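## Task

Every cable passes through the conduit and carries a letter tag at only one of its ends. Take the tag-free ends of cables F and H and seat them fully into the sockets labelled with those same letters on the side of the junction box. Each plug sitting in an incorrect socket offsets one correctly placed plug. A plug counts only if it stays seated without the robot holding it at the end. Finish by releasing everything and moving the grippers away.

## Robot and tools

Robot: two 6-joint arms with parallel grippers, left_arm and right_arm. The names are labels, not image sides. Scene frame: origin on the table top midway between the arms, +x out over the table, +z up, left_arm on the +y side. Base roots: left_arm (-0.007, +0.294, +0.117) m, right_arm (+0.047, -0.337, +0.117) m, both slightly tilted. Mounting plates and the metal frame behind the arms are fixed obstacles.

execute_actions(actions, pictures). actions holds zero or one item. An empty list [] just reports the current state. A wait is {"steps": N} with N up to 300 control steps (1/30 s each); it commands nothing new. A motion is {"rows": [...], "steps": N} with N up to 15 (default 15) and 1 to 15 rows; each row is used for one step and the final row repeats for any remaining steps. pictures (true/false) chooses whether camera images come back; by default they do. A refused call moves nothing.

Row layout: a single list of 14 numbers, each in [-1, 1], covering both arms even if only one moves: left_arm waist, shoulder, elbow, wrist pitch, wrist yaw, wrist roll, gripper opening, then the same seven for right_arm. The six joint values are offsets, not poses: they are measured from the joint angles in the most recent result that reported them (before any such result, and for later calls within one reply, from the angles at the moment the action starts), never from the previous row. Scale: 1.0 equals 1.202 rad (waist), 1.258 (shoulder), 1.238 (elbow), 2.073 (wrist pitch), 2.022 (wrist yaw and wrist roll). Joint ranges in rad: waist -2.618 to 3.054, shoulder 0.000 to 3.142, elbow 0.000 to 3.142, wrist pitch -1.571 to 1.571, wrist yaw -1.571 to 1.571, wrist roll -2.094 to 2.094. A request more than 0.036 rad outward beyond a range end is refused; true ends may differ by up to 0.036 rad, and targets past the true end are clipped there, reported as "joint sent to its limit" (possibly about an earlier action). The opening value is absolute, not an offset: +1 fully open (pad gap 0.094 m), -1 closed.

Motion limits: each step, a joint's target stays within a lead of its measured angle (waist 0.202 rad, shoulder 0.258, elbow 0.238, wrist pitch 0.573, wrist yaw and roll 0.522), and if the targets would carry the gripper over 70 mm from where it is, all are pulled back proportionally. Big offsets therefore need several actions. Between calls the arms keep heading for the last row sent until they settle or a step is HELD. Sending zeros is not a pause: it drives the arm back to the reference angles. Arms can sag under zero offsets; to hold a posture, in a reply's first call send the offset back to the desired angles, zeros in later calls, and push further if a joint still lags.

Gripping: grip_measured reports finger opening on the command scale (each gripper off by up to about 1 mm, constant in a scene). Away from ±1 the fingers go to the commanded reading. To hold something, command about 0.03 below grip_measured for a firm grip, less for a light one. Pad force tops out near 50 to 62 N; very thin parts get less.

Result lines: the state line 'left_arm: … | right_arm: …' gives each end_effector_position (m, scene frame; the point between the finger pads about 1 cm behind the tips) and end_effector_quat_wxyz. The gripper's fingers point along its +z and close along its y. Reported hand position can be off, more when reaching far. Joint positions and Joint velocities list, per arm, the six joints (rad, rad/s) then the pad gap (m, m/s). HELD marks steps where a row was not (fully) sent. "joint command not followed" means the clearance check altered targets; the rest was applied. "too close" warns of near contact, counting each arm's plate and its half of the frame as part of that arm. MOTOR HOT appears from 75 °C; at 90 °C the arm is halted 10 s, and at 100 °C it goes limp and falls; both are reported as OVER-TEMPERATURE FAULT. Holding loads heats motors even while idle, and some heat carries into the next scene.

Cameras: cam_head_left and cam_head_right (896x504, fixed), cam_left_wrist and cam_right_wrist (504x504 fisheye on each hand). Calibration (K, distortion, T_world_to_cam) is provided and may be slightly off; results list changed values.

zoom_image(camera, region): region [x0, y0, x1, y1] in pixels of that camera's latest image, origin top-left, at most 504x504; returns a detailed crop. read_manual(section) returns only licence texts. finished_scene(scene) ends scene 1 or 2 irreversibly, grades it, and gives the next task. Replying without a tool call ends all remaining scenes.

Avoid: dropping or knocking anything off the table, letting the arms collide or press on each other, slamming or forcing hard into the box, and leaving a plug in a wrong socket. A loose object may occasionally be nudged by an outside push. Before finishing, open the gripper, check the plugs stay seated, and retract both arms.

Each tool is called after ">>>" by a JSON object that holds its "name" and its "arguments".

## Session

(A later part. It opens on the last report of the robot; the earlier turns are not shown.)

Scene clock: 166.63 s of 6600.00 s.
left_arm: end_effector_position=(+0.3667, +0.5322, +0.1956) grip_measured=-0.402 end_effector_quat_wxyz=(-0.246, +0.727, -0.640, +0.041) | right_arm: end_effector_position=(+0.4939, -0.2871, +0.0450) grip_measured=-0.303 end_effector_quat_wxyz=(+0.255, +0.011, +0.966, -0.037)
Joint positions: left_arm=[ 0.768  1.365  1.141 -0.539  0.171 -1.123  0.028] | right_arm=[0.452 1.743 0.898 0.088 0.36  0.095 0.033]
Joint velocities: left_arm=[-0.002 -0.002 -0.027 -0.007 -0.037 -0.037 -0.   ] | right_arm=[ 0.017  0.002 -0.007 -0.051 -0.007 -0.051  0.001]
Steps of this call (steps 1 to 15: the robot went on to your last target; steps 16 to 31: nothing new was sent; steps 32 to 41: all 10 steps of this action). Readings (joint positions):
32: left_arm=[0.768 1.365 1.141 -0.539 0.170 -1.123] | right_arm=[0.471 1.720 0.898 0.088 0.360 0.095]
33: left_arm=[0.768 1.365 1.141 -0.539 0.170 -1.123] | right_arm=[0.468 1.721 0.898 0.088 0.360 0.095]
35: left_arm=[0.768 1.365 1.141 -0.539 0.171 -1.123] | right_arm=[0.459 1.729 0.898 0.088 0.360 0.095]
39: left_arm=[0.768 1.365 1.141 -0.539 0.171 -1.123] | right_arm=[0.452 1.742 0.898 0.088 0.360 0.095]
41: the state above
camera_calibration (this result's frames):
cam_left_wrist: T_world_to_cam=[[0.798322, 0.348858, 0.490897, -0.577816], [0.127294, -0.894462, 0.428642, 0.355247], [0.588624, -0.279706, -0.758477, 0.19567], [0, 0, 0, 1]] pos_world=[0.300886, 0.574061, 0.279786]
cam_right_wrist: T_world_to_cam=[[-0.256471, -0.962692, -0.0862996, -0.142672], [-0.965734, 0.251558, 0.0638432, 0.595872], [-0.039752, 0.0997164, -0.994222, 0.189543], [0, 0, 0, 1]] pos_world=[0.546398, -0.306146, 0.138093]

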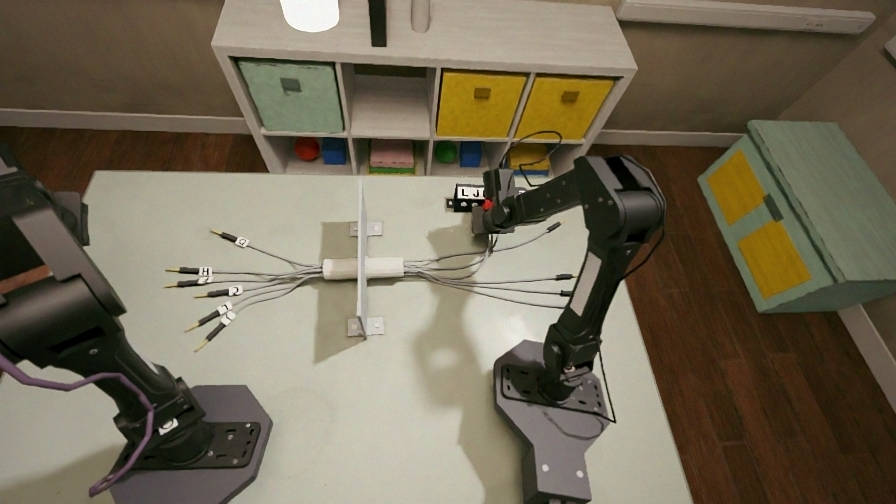

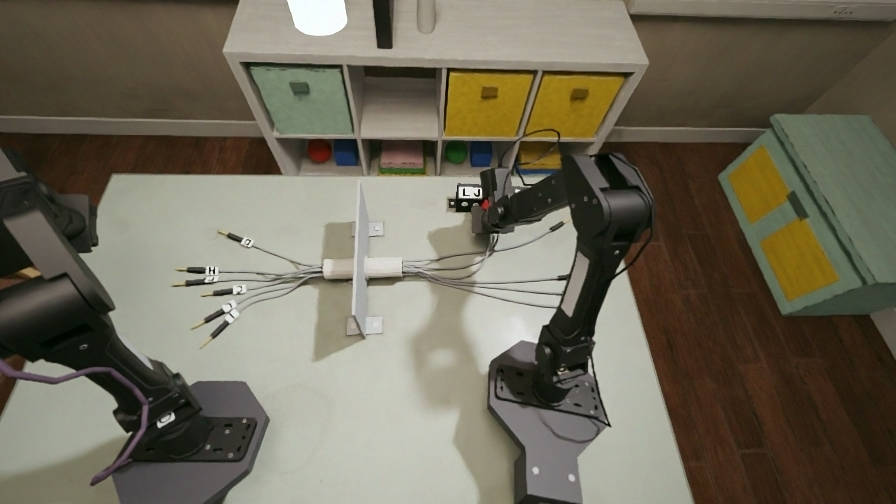

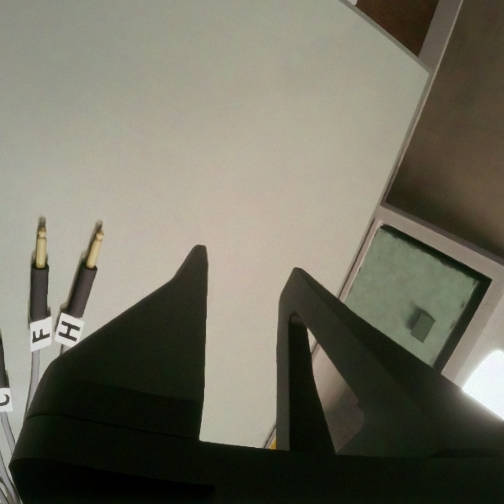

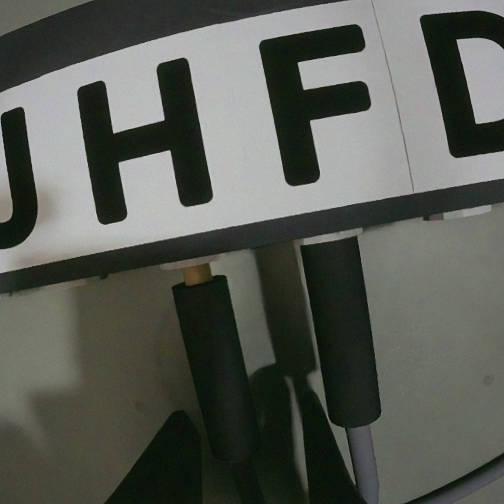

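>>> {"name": "execute_actions", "arguments": {"actions": [{"rows":[[0,0,0,0,0,0,-0.4,0.015,0,0,0,0,0,-0.5],[0,0,0,0,0,0,-0.4,0.015,0,0,0,0,0,-0.65],[0,0,0,0,0,0,-0.4,0.015,0,0,0,0,0,-0.76],[0,0,0,0,0,0,-0.4,0.015,0,0,0,0,0,-0.84],[0,0,0,0,0,0,-0.4,0.015,0,0,0,0,0,-0.84],[0,0,0,0,0,0,-0.4,0.015,0,0,0,0,0,-0.84],[0,0,0,0,0,0,-0.4,0.01,0,0.03,0.03,0,0,-0.84],[0,0,0,0,0,0,-0.4,0.01,0,0.05,0.06,-0.01,0,-0.84],[0,0,0,0,0,0,-0.4,0.01,0,0.07,0.08,-0.015,0,-0.84],[0,0,0,0,0,0,-0.4,0.01,0,0.09,0.1,-0.02,0,-0.84],[0,0,0,0,0,0,-0.4,0.01,0,0.1,0.1,-0.02,0,-0.84]],"steps":15}]}}

Scene clock: 168.03 s of 6600.00 s.
left_arm: end_effector_position=(+0.3668, +0.5319, +0.1956) grip_measured=-0.402 end_effector_quat_wxyz=(-0.246, +0.727, -0.640, +0.042) | right_arm: end_effector_position=(+0.5012, -0.2847, +0.0468) grip_measured=-0.787 end_effector_quat_wxyz=(+0.257, +0.012, +0.966, -0.035)
Joint positions: left_arm=[ 0.768  1.365  1.141 -0.539  0.173 -1.123  0.028] | right_arm=[0.454 1.755 0.928 0.075 0.357 0.098 0.01 ]
Joint velocities: left_arm=[ 0.007  0.002 -0.007  0.022  0.007 -0.051 -0.001] | right_arm=[-0.007  0.002  0.017 -0.066  0.022 -0.066 -0.001]
Steps of this call (steps 1 to 15: the robot went on to your last target; steps 16 to 27: nothing new was sent; steps 28 to 42: all 15 steps of this action). Readings (joint positions):
28: left_arm=[0.768 1.365 1.141 -0.539 0.171 -1.123] | right_arm=[0.452 1.743 0.898 0.088 0.360 0.095]
29: left_arm=[0.768 1.365 1.141 -0.539 0.172 -1.123] | right_arm=[0.452 1.743 0.898 0.088 0.360 0.095]
31: left_arm=[0.768 1.365 1.141 -0.539 0.172 -1.123] | right_arm=[0.454 1.743 0.898 0.088 0.356 0.095]
35: left_arm=[0.768 1.365 1.141 -0.539 0.173 -1.123] | right_arm=[0.454 1.743 0.899 0.092 0.356 0.095]
42: the state above
camera_calibration (this result's frames):
cam_left_wrist: T_world_to_cam=[[0.798229, 0.34883, 0.491069, -0.577835], [0.126333, -0.894069, 0.429746, 0.354959], [0.588958, -0.280997, -0.75774, 0.195928], [0, 0, 0, 1]] pos_world=[0.301008, 0.573979, 0.279678]
cam_right_wrist: T_world_to_cam=[[-0.256585, -0.96208, -0.0925531, -0.137809], [-0.965894, 0.251788, 0.0604324, 0.602448], [-0.0348371, 0.104903, -0.993872, 0.190443], [0, 0, 0, 1]] pos_world=[0.553176, -0.30425, 0.140114]

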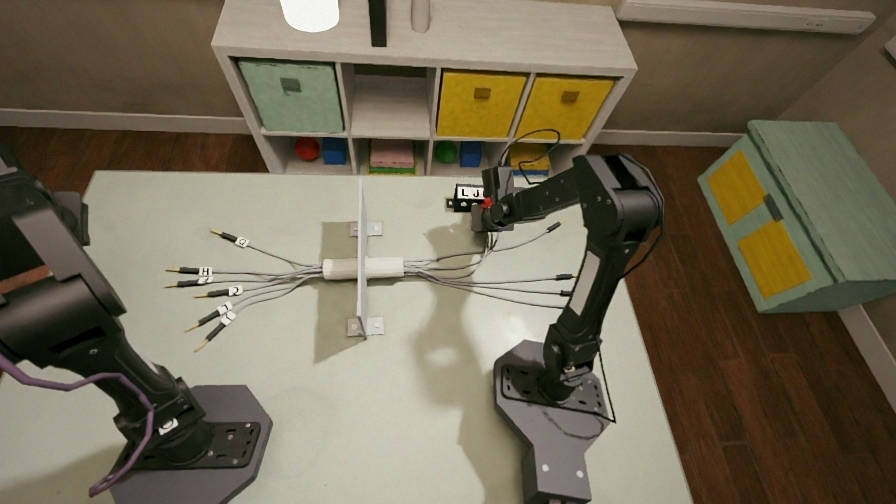

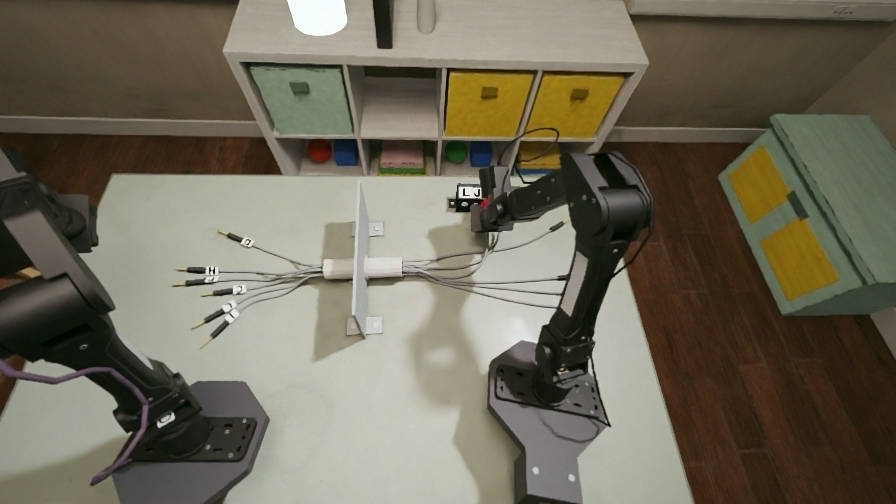

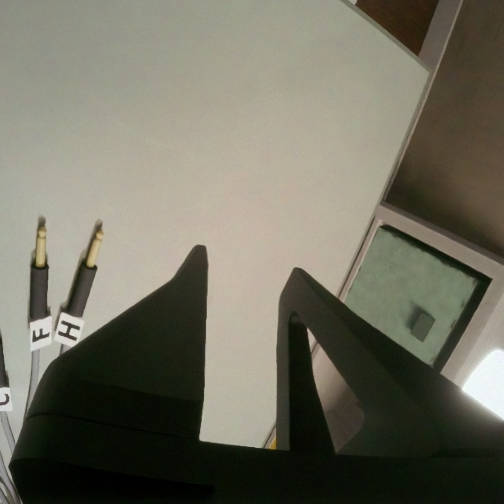

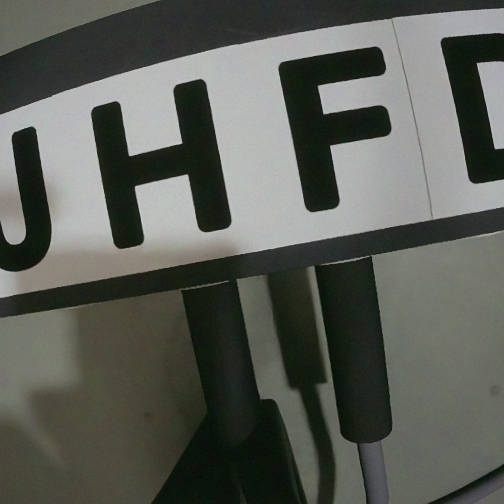

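Moved ~7 mm; one more brief push, then release and retreat.

>>> {"name": "execute_actions", "arguments": {"actions": [{"rows":[[0,0,0,0,0,0,-0.4,0,0,0.04,0.06,0,0,-0.84],[0,0,0,0,0,0,-0.4,0,0,0.07,0.1,0,0,-0.84],[0,0,0,0,0,0,-0.4,0,0,0.07,0.1,0,0,-0.84],[0,0,0,0,0,0,-0.4,0,0,0.07,0.1,0,0,-0.84],[0,0,0,0,0,0,-0.4,0,0,0.07,0.1,0,0,-0.84],[0,0,0,0,0,0,-0.4,0,0,0.03,0.04,0,0,-0.84],[0,0,0,0,0,0,-0.4,0,0,0,0,0,0,-0.4],[0,0,0,0,0,0,-0.4,0,0,0,0,0,0,-0.4],[0,0,0,0,0,0,-0.4,0,0,0,0,0,0,-0.4],[0,0,0,0,0,0,-0.4,0,0,0,0,0,0,-0.4],[0,0,0,0,0,0,-0.4,0,-0.05,-0.03,0,0,0,-0.4],[0,0,0,0,0,0,-0.4,0,-0.1,-0.06,0,0,0,-0.4],[0,0,0,0,0,0,-0.4,0,-0.16,-0.09,0,0,0,-0.4]],"steps":15}]}}

>>> {"name": "execute_actions", "arguments": {"actions": [{"steps":10}]}}

Scene clock: 171.30 s of 6600.00 s.
left_arm: end_effector_position=(+0.3670, +0.5317, +0.1956) grip_measured=-0.402 end_effector_quat_wxyz=(-0.246, +0.727, -0.640, +0.043) | right_arm: end_effector_position=(+0.4824, -0.2930, +0.0678) grip_measured=-0.403 end_effector_quat_wxyz=(+0.265, +0.015, +0.963, -0.033)
Joint positions: left_arm=[ 0.768  1.365  1.141 -0.539  0.174 -1.123  0.028] | right_arm=[0.454 1.629 0.836 0.058 0.356 0.098 0.028]
Joint velocities: left_arm=[-0.012 -0.002 -0.007 -0.007 -0.037  0.051  0.   ] | right_arm=[-0.012 -1.048 -0.432 -0.11  -0.007 -0.037  0.   ]
Steps of this call (steps 1 to 15: the robot went on to your last target; steps 16 to 83: nothing new was sent; steps 84 to 98: all 15 steps of this action). Readings (joint positions):
84: left_arm=[0.768 1.365 1.141 -0.539 0.173 -1.123] | right_arm=[0.454 1.755 0.930 0.067 0.358 0.098]
85: left_arm=[0.768 1.365 1.141 -0.539 0.173 -1.123] | right_arm=[0.454 1.755 0.931 0.068 0.359 0.098]
87: left_arm=[0.768 1.365 1.141 -0.539 0.174 -1.123] | right_arm=[0.454 1.757 0.932 0.068 0.361 0.098]
91: left_arm=[0.768 1.365 1.141 -0.539 0.174 -1.123] | right_arm=[0.454 1.757 0.932 0.059 0.360 0.098]
98: the state above
camera_calibration (this result's frames):
cam_left_wrist: T_world_to_cam=[[0.798135, 0.348801, 0.491242, -0.577854], [0.125372, -0.893673, 0.430848, 0.35467], [0.58929, -0.282287, -0.757001, 0.196185], [0, 0, 0, 1]] pos_world=[0.30113, 0.573896, 0.27957]
cam_right_wrist: T_world_to_cam=[[-0.258454, -0.960627, -0.10197, -0.146774], [-0.965866, 0.255061, 0.0452432, 0.587182], [-0.0174533, 0.110183, -0.993758, 0.204664], [0, 0, 0, 1]] pos_world=[0.532777, -0.313312, 0.161854]

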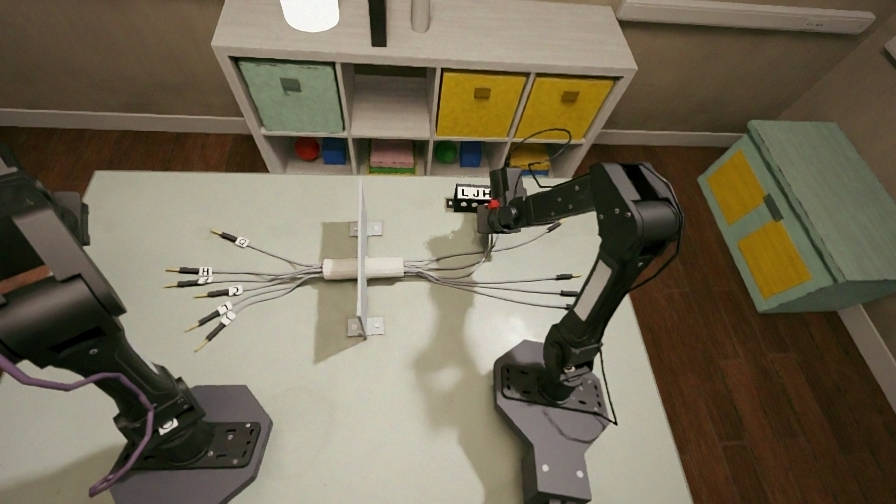

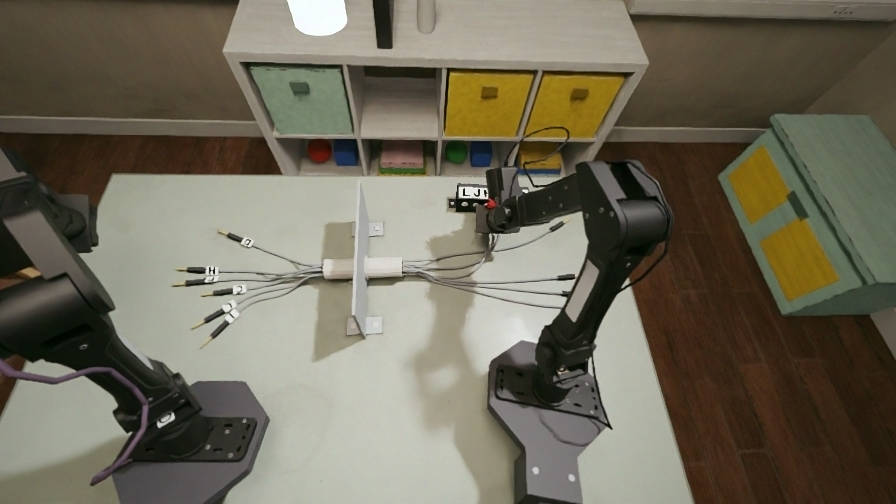

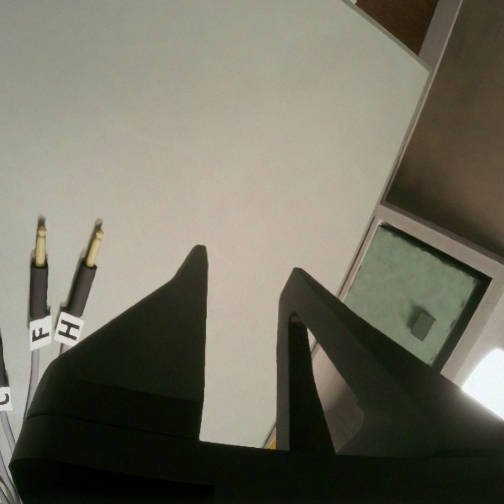

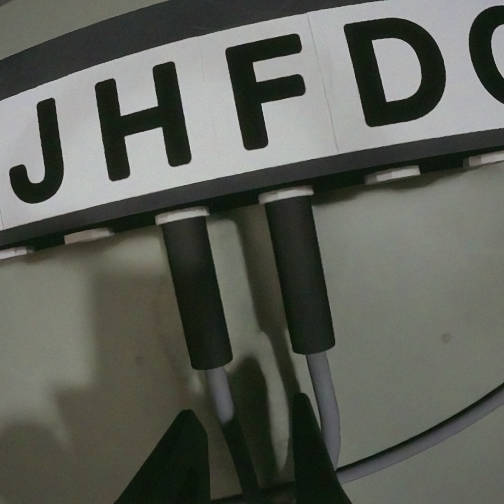

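Scene clock: 171.63 s of 6600.00 s.
left_arm: end_effector_position=(+0.3670, +0.5317, +0.1956) grip_measured=-0.402 end_effector_quat_wxyz=(-0.246, +0.727, -0.640, +0.043) | right_arm: end_effector_position=(+0.4905, -0.2958, +0.0894) grip_measured=-0.403 end_effector_quat_wxyz=(+0.295, +0.024, +0.955, -0.027)
Joint positions: left_arm=[ 0.768  1.365  1.141 -0.539  0.174 -1.123  0.028] | right_arm=[0.454 1.568 0.827 0.072 0.356 0.098 0.028]
Joint velocities: left_arm=[ 0.017  0.012 -0.002 -0.066 -0.022  0.007 -0.   ] | right_arm=[-0.027 -0.002  0.022 -0.007  0.022  0.051 -0.   ]
Steps of this call (steps 1 to 10: the robot went on to your last target). Readings (joint positions):
1: left_arm=[0.768 1.365 1.141 -0.539 0.174 -1.123] | right_arm=[0.454 1.600 0.827 0.057 0.356 0.098]
2: left_arm=[0.768 1.365 1.141 -0.539 0.174 -1.123] | right_arm=[0.454 1.583 0.827 0.058 0.356 0.098]
4: left_arm=[0.768 1.365 1.141 -0.539 0.174 -1.123] | right_arm=[0.454 1.569 0.827 0.071 0.356 0.098]
8: left_arm=[0.768 1.365 1.141 -0.539 0.174 -1.123] | right_arm=[0.454 1.568 0.827 0.072 0.356 0.098]
10: the state above
camera_calibration (this result's frames):
cam_left_wrist: T_world_to_cam=[[0.798135, 0.348801, 0.491242, -0.577854], [0.125372, -0.893673, 0.430848, 0.35467], [0.58929, -0.282287, -0.757001, 0.196185], [0, 0, 0, 1]] pos_world=[0.30113, 0.573896, 0.27957]
cam_right_wrist: T_world_to_cam=[[-0.263643, -0.955616, -0.131489, -0.138446], [-0.963541, 0.267337, -0.0109567, 0.602167], [0.0456222, 0.123806, -0.991257, 0.199497], [0, 0, 0, 1]] pos_world=[0.534611, -0.317982, 0.186147]

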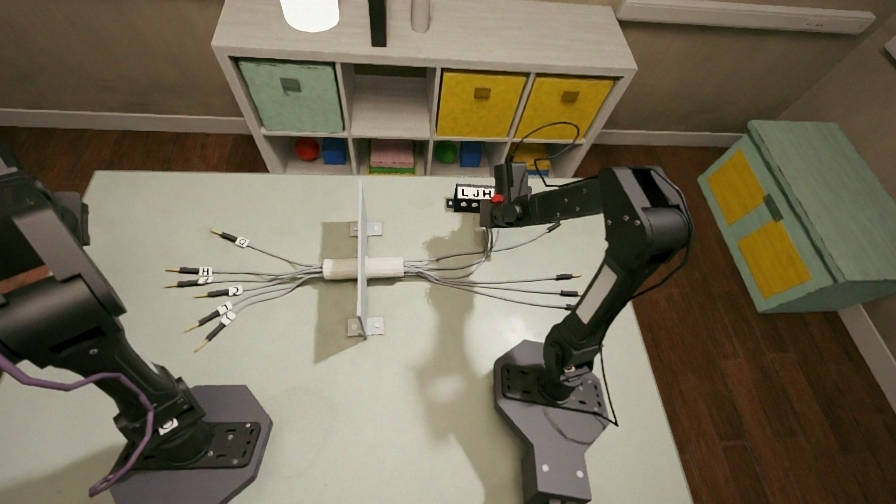

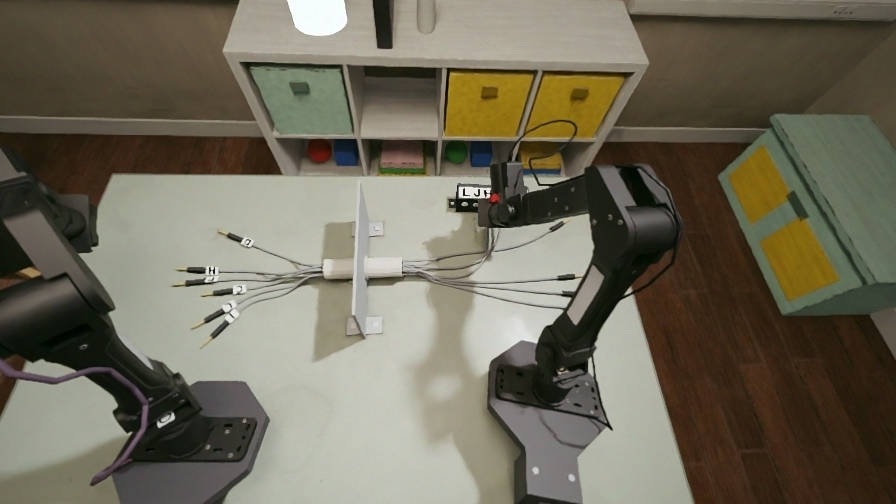

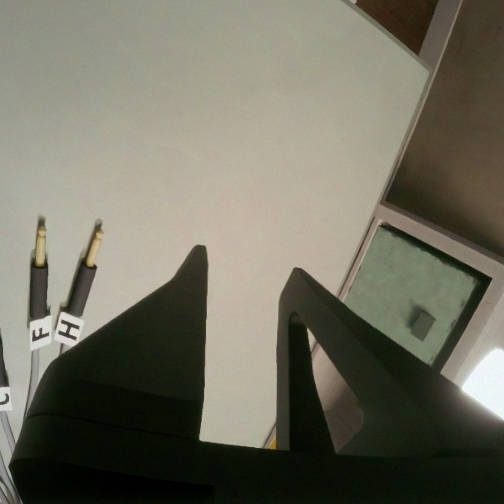

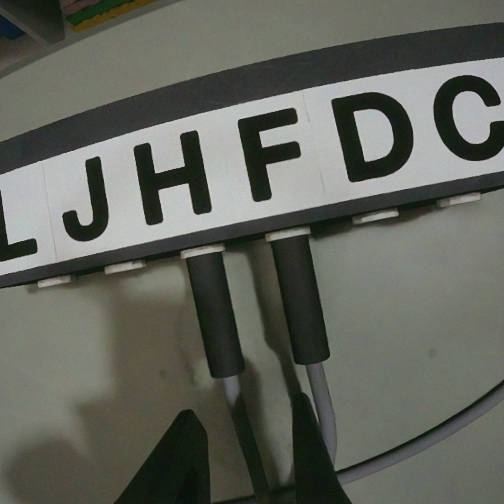

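>>> {"name": "execute_actions", "arguments": {"actions": []}}

Scene clock: 174.07 s of 6600.00 s.
left_arm: end_effector_position=(+0.3670, +0.5317, +0.1956) grip_measured=-0.402 end_effector_quat_wxyz=(-0.246, +0.727, -0.640, +0.043) | right_arm: end_effector_position=(+0.4905, -0.2958, +0.0894) grip_measured=-0.403 end_effector_quat_wxyz=(+0.295, +0.024, +0.955, -0.027)
Joint positions: left_arm=[ 0.768  1.365  1.141 -0.539  0.174 -1.123  0.028] | right_arm=[0.454 1.568 0.827 0.072 0.356 0.098 0.028]
Joint velocities: left_arm=[ 0.002  0.002 -0.022 -0.022  0.022  0.007 -0.001] | right_arm=[ 0.007 -0.022 -0.017 -0.022 -0.051 -0.007  0.   ]
Steps of this call (steps 1 to 30: the robot went on to your last target; steps 31 to 73: nothing new was sent). Readings (joint positions):
1: left_arm=[0.768 1.365 1.141 -0.539 0.174 -1.123] | right_arm=[0.454 1.568 0.827 0.072 0.356 0.098]
2: left_arm=[0.768 1.365 1.141 -0.539 0.174 -1.123] | right_arm=[0.454 1.568 0.827 0.072 0.356 0.098]
4: left_arm=[0.768 1.365 1.141 -0.539 0.174 -1.123] | right_arm=[0.454 1.568 0.827 0.072 0.356 0.098]
8: left_arm=[0.768 1.365 1.141 -0.539 0.174 -1.123] | right_arm=[0.454 1.568 0.827 0.072 0.356 0.098]
73: the state above
All arms were judged still, so your last target was given up. Only a new action makes them travel on or press farther. Fingers that are still opening or closing keep moving.
camera_calibration (this result's frames):
cam_left_wrist: T_world_to_cam=[[0.798135, 0.348801, 0.491242, -0.577854], [0.125372, -0.893673, 0.430848, 0.35467], [0.58929, -0.282287, -0.757001, 0.196185], [0, 0, 0, 1]] pos_world=[0.30113, 0.573896, 0.27957]
cam_right_wrist: T_world_to_cam=[[-0.263643, -0.955616, -0.131489, -0.138446], [-0.963541, 0.267337, -0.0109567, 0.602167], [0.0456222, 0.123806, -0.991257, 0.199497], [0, 0, 0, 1]] pos_world=[0.534611, -0.317982, 0.186147]

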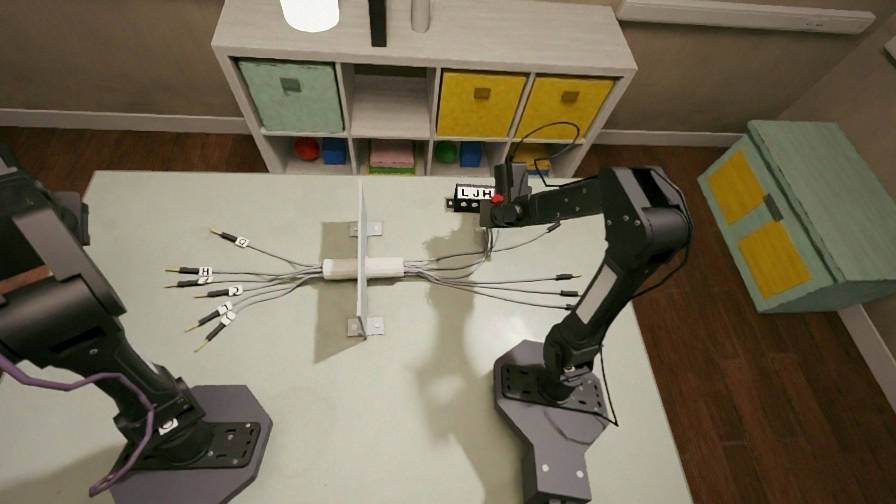

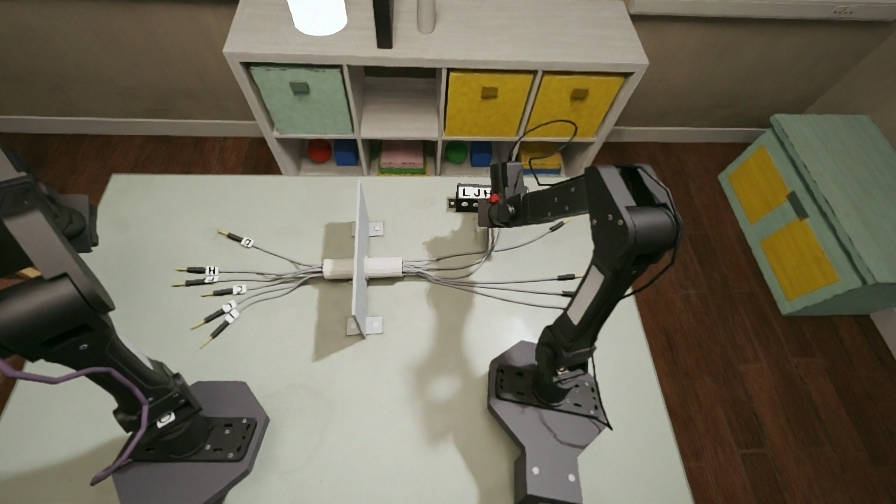

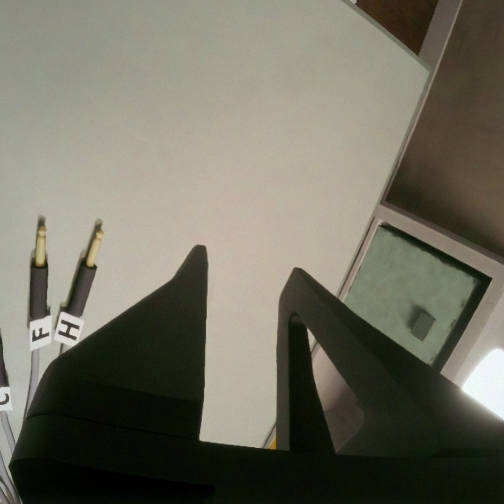

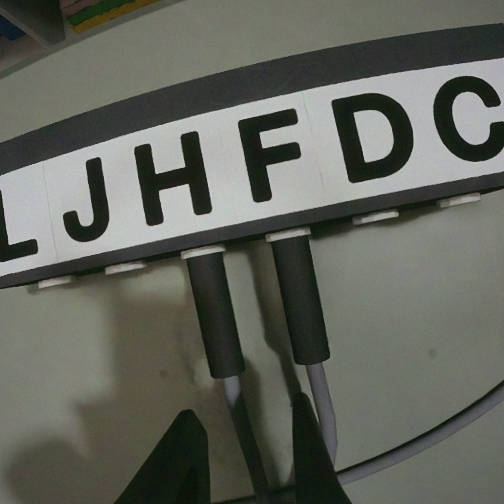

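>>> {"name": "execute_actions", "arguments": {"actions": [{"rows":[[0,0,0,0,0,0,-0.4,0,-0.2,0,0,0,0,-0.4]],"steps":15}], "pictures": false}}

>>> {"name": "execute_actions", "arguments": {"actions": [{"rows":[[0,0,0,0,0,0,-0.4,0,-0.1,-0.1,0,0,0,-0.4]],"steps":12}]}}

Scene clock: 175.13 s of 6600.00 s.
left_arm: end_effector_position=(+0.3671, +0.5315, +0.1955) grip_measured=-0.402 end_effector_quat_wxyz=(-0.245, +0.727, -0.640, +0.044) | right_arm: end_effector_position=(+0.5105, -0.3110, +0.1859) grip_measured=-0.403 end_effector_quat_wxyz=(+0.405, +0.058, +0.912, -0.005)
Joint positions: left_arm=[ 0.768  1.365  1.141 -0.539  0.176 -1.123  0.028] | right_arm=[0.454 1.313 0.814 0.08  0.353 0.098 0.028]
Joint velocities: left_arm=[-0.007  0.002  0.002 -0.022  0.007 -0.081 -0.   ] | right_arm=[-0.012  0.007 -0.022  0.037 -0.007 -0.007 -0.   ]
Steps of this call (steps 1 to 17: nothing new was sent; steps 18 to 32: all 15 steps of this action). Readings (joint positions):
18: left_arm=[0.768 1.365 1.141 -0.539 0.174 -1.123] | right_arm=[0.454 1.554 0.826 0.068 0.354 0.098]
19: left_arm=[0.768 1.365 1.141 -0.539 0.175 -1.123] | right_arm=[0.454 1.520 0.818 0.053 0.352 0.098]
21: left_arm=[0.768 1.365 1.141 -0.539 0.175 -1.123] | right_arm=[0.454 1.426 0.814 0.043 0.352 0.098]
25: left_arm=[0.768 1.365 1.141 -0.539 0.176 -1.123] | right_arm=[0.454 1.314 0.814 0.085 0.353 0.098]
32: the state above

Scene clock: 175.53 s of 6600.00 s.
left_arm: end_effector_position=(+0.3672, +0.5313, +0.1955) grip_measured=-0.402 end_effector_quat_wxyz=(-0.245, +0.727, -0.640, +0.044) | right_arm: end_effector_position=(+0.4799, -0.3162, +0.1791) grip_measured=-0.403 end_effector_quat_wxyz=(+0.398, +0.055, +0.916, -0.006)
Joint positions: left_arm=[ 0.768  1.365  1.141 -0.539  0.177 -1.123  0.028] | right_arm=[0.454 1.214 0.699 0.079 0.352 0.098 0.028]
Joint velocities: left_arm=[ 0.007 -0.012 -0.017  0.007  0.022  0.066 -0.001] | right_arm=[-0.007  0.007  0.012 -0.051 -0.007 -0.007  0.   ]
Steps of this call (steps 1 to 12: all 12 steps of this action). Readings (joint positions):
1: left_arm=[0.768 1.365 1.141 -0.539 0.176 -1.123] | right_arm=[0.454 1.303 0.800 0.090 0.353 0.098]
2: left_arm=[0.768 1.365 1.141 -0.539 0.176 -1.123] | right_arm=[0.454 1.276 0.768 0.095 0.352 0.098]
4: left_arm=[0.768 1.365 1.141 -0.539 0.177 -1.123] | right_arm=[0.454 1.227 0.715 0.085 0.352 0.098]
8: left_arm=[0.768 1.365 1.141 -0.539 0.177 -1.123] | right_arm=[0.454 1.214 0.699 0.079 0.352 0.098]
12: the state above
camera_calibration (this result's frames):
cam_left_wrist: T_world_to_cam=[[0.79797, 0.348752, 0.491544, -0.577888], [0.123688, -0.892976, 0.432775, 0.354165], [0.589868, -0.284544, -0.755705, 0.196634], [0, 0, 0, 1]] pos_world=[0.301343, 0.573751, 0.279381]
cam_right_wrist: T_world_to_cam=[[-0.26364, -0.934046, -0.24094, -0.122523], [-0.926353, 0.314812, -0.206795, 0.630628], [0.269007, 0.168676, -0.948253, 0.190673], [0, 0, 0, 1]] pos_world=[0.50059, -0.345133, 0.281697]

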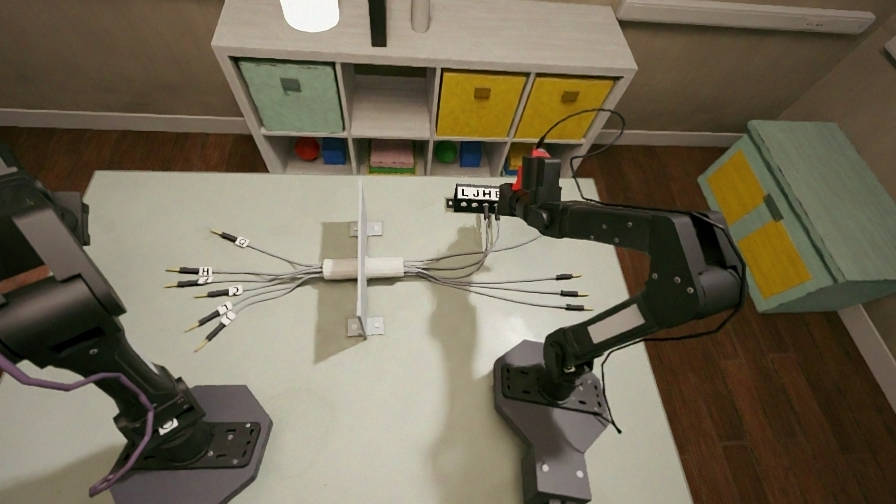

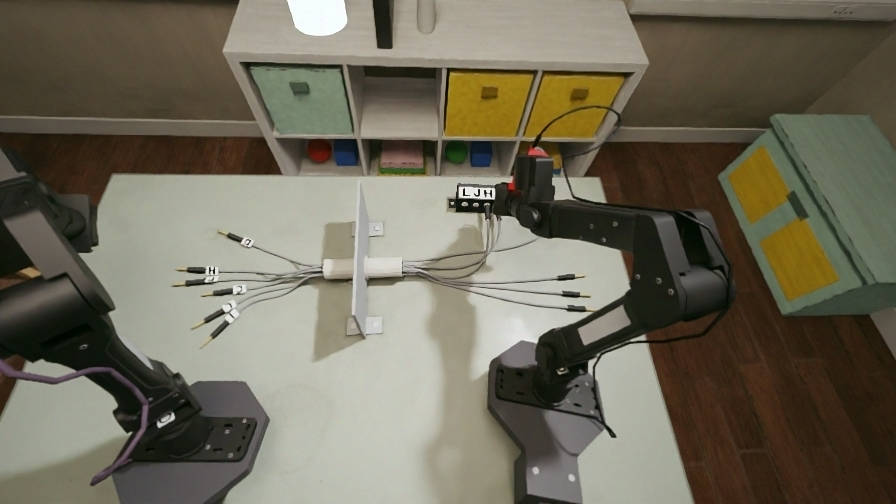

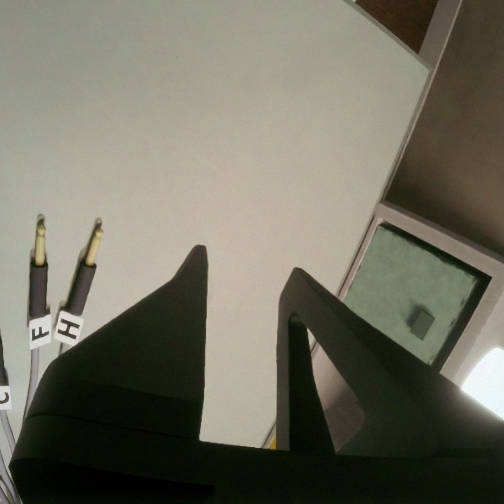

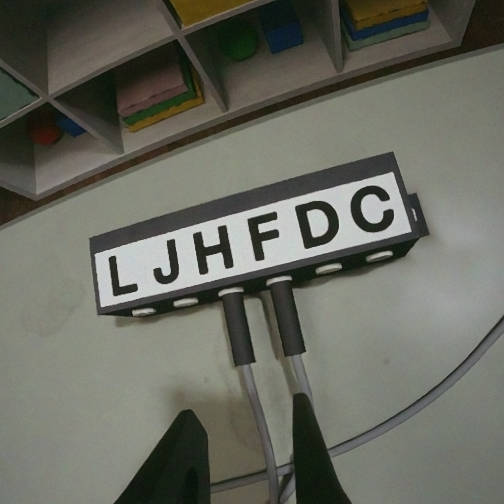

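>>> {"name": "finished_scene", "arguments": {"scene": 1}}

The scene is finished: the task was done.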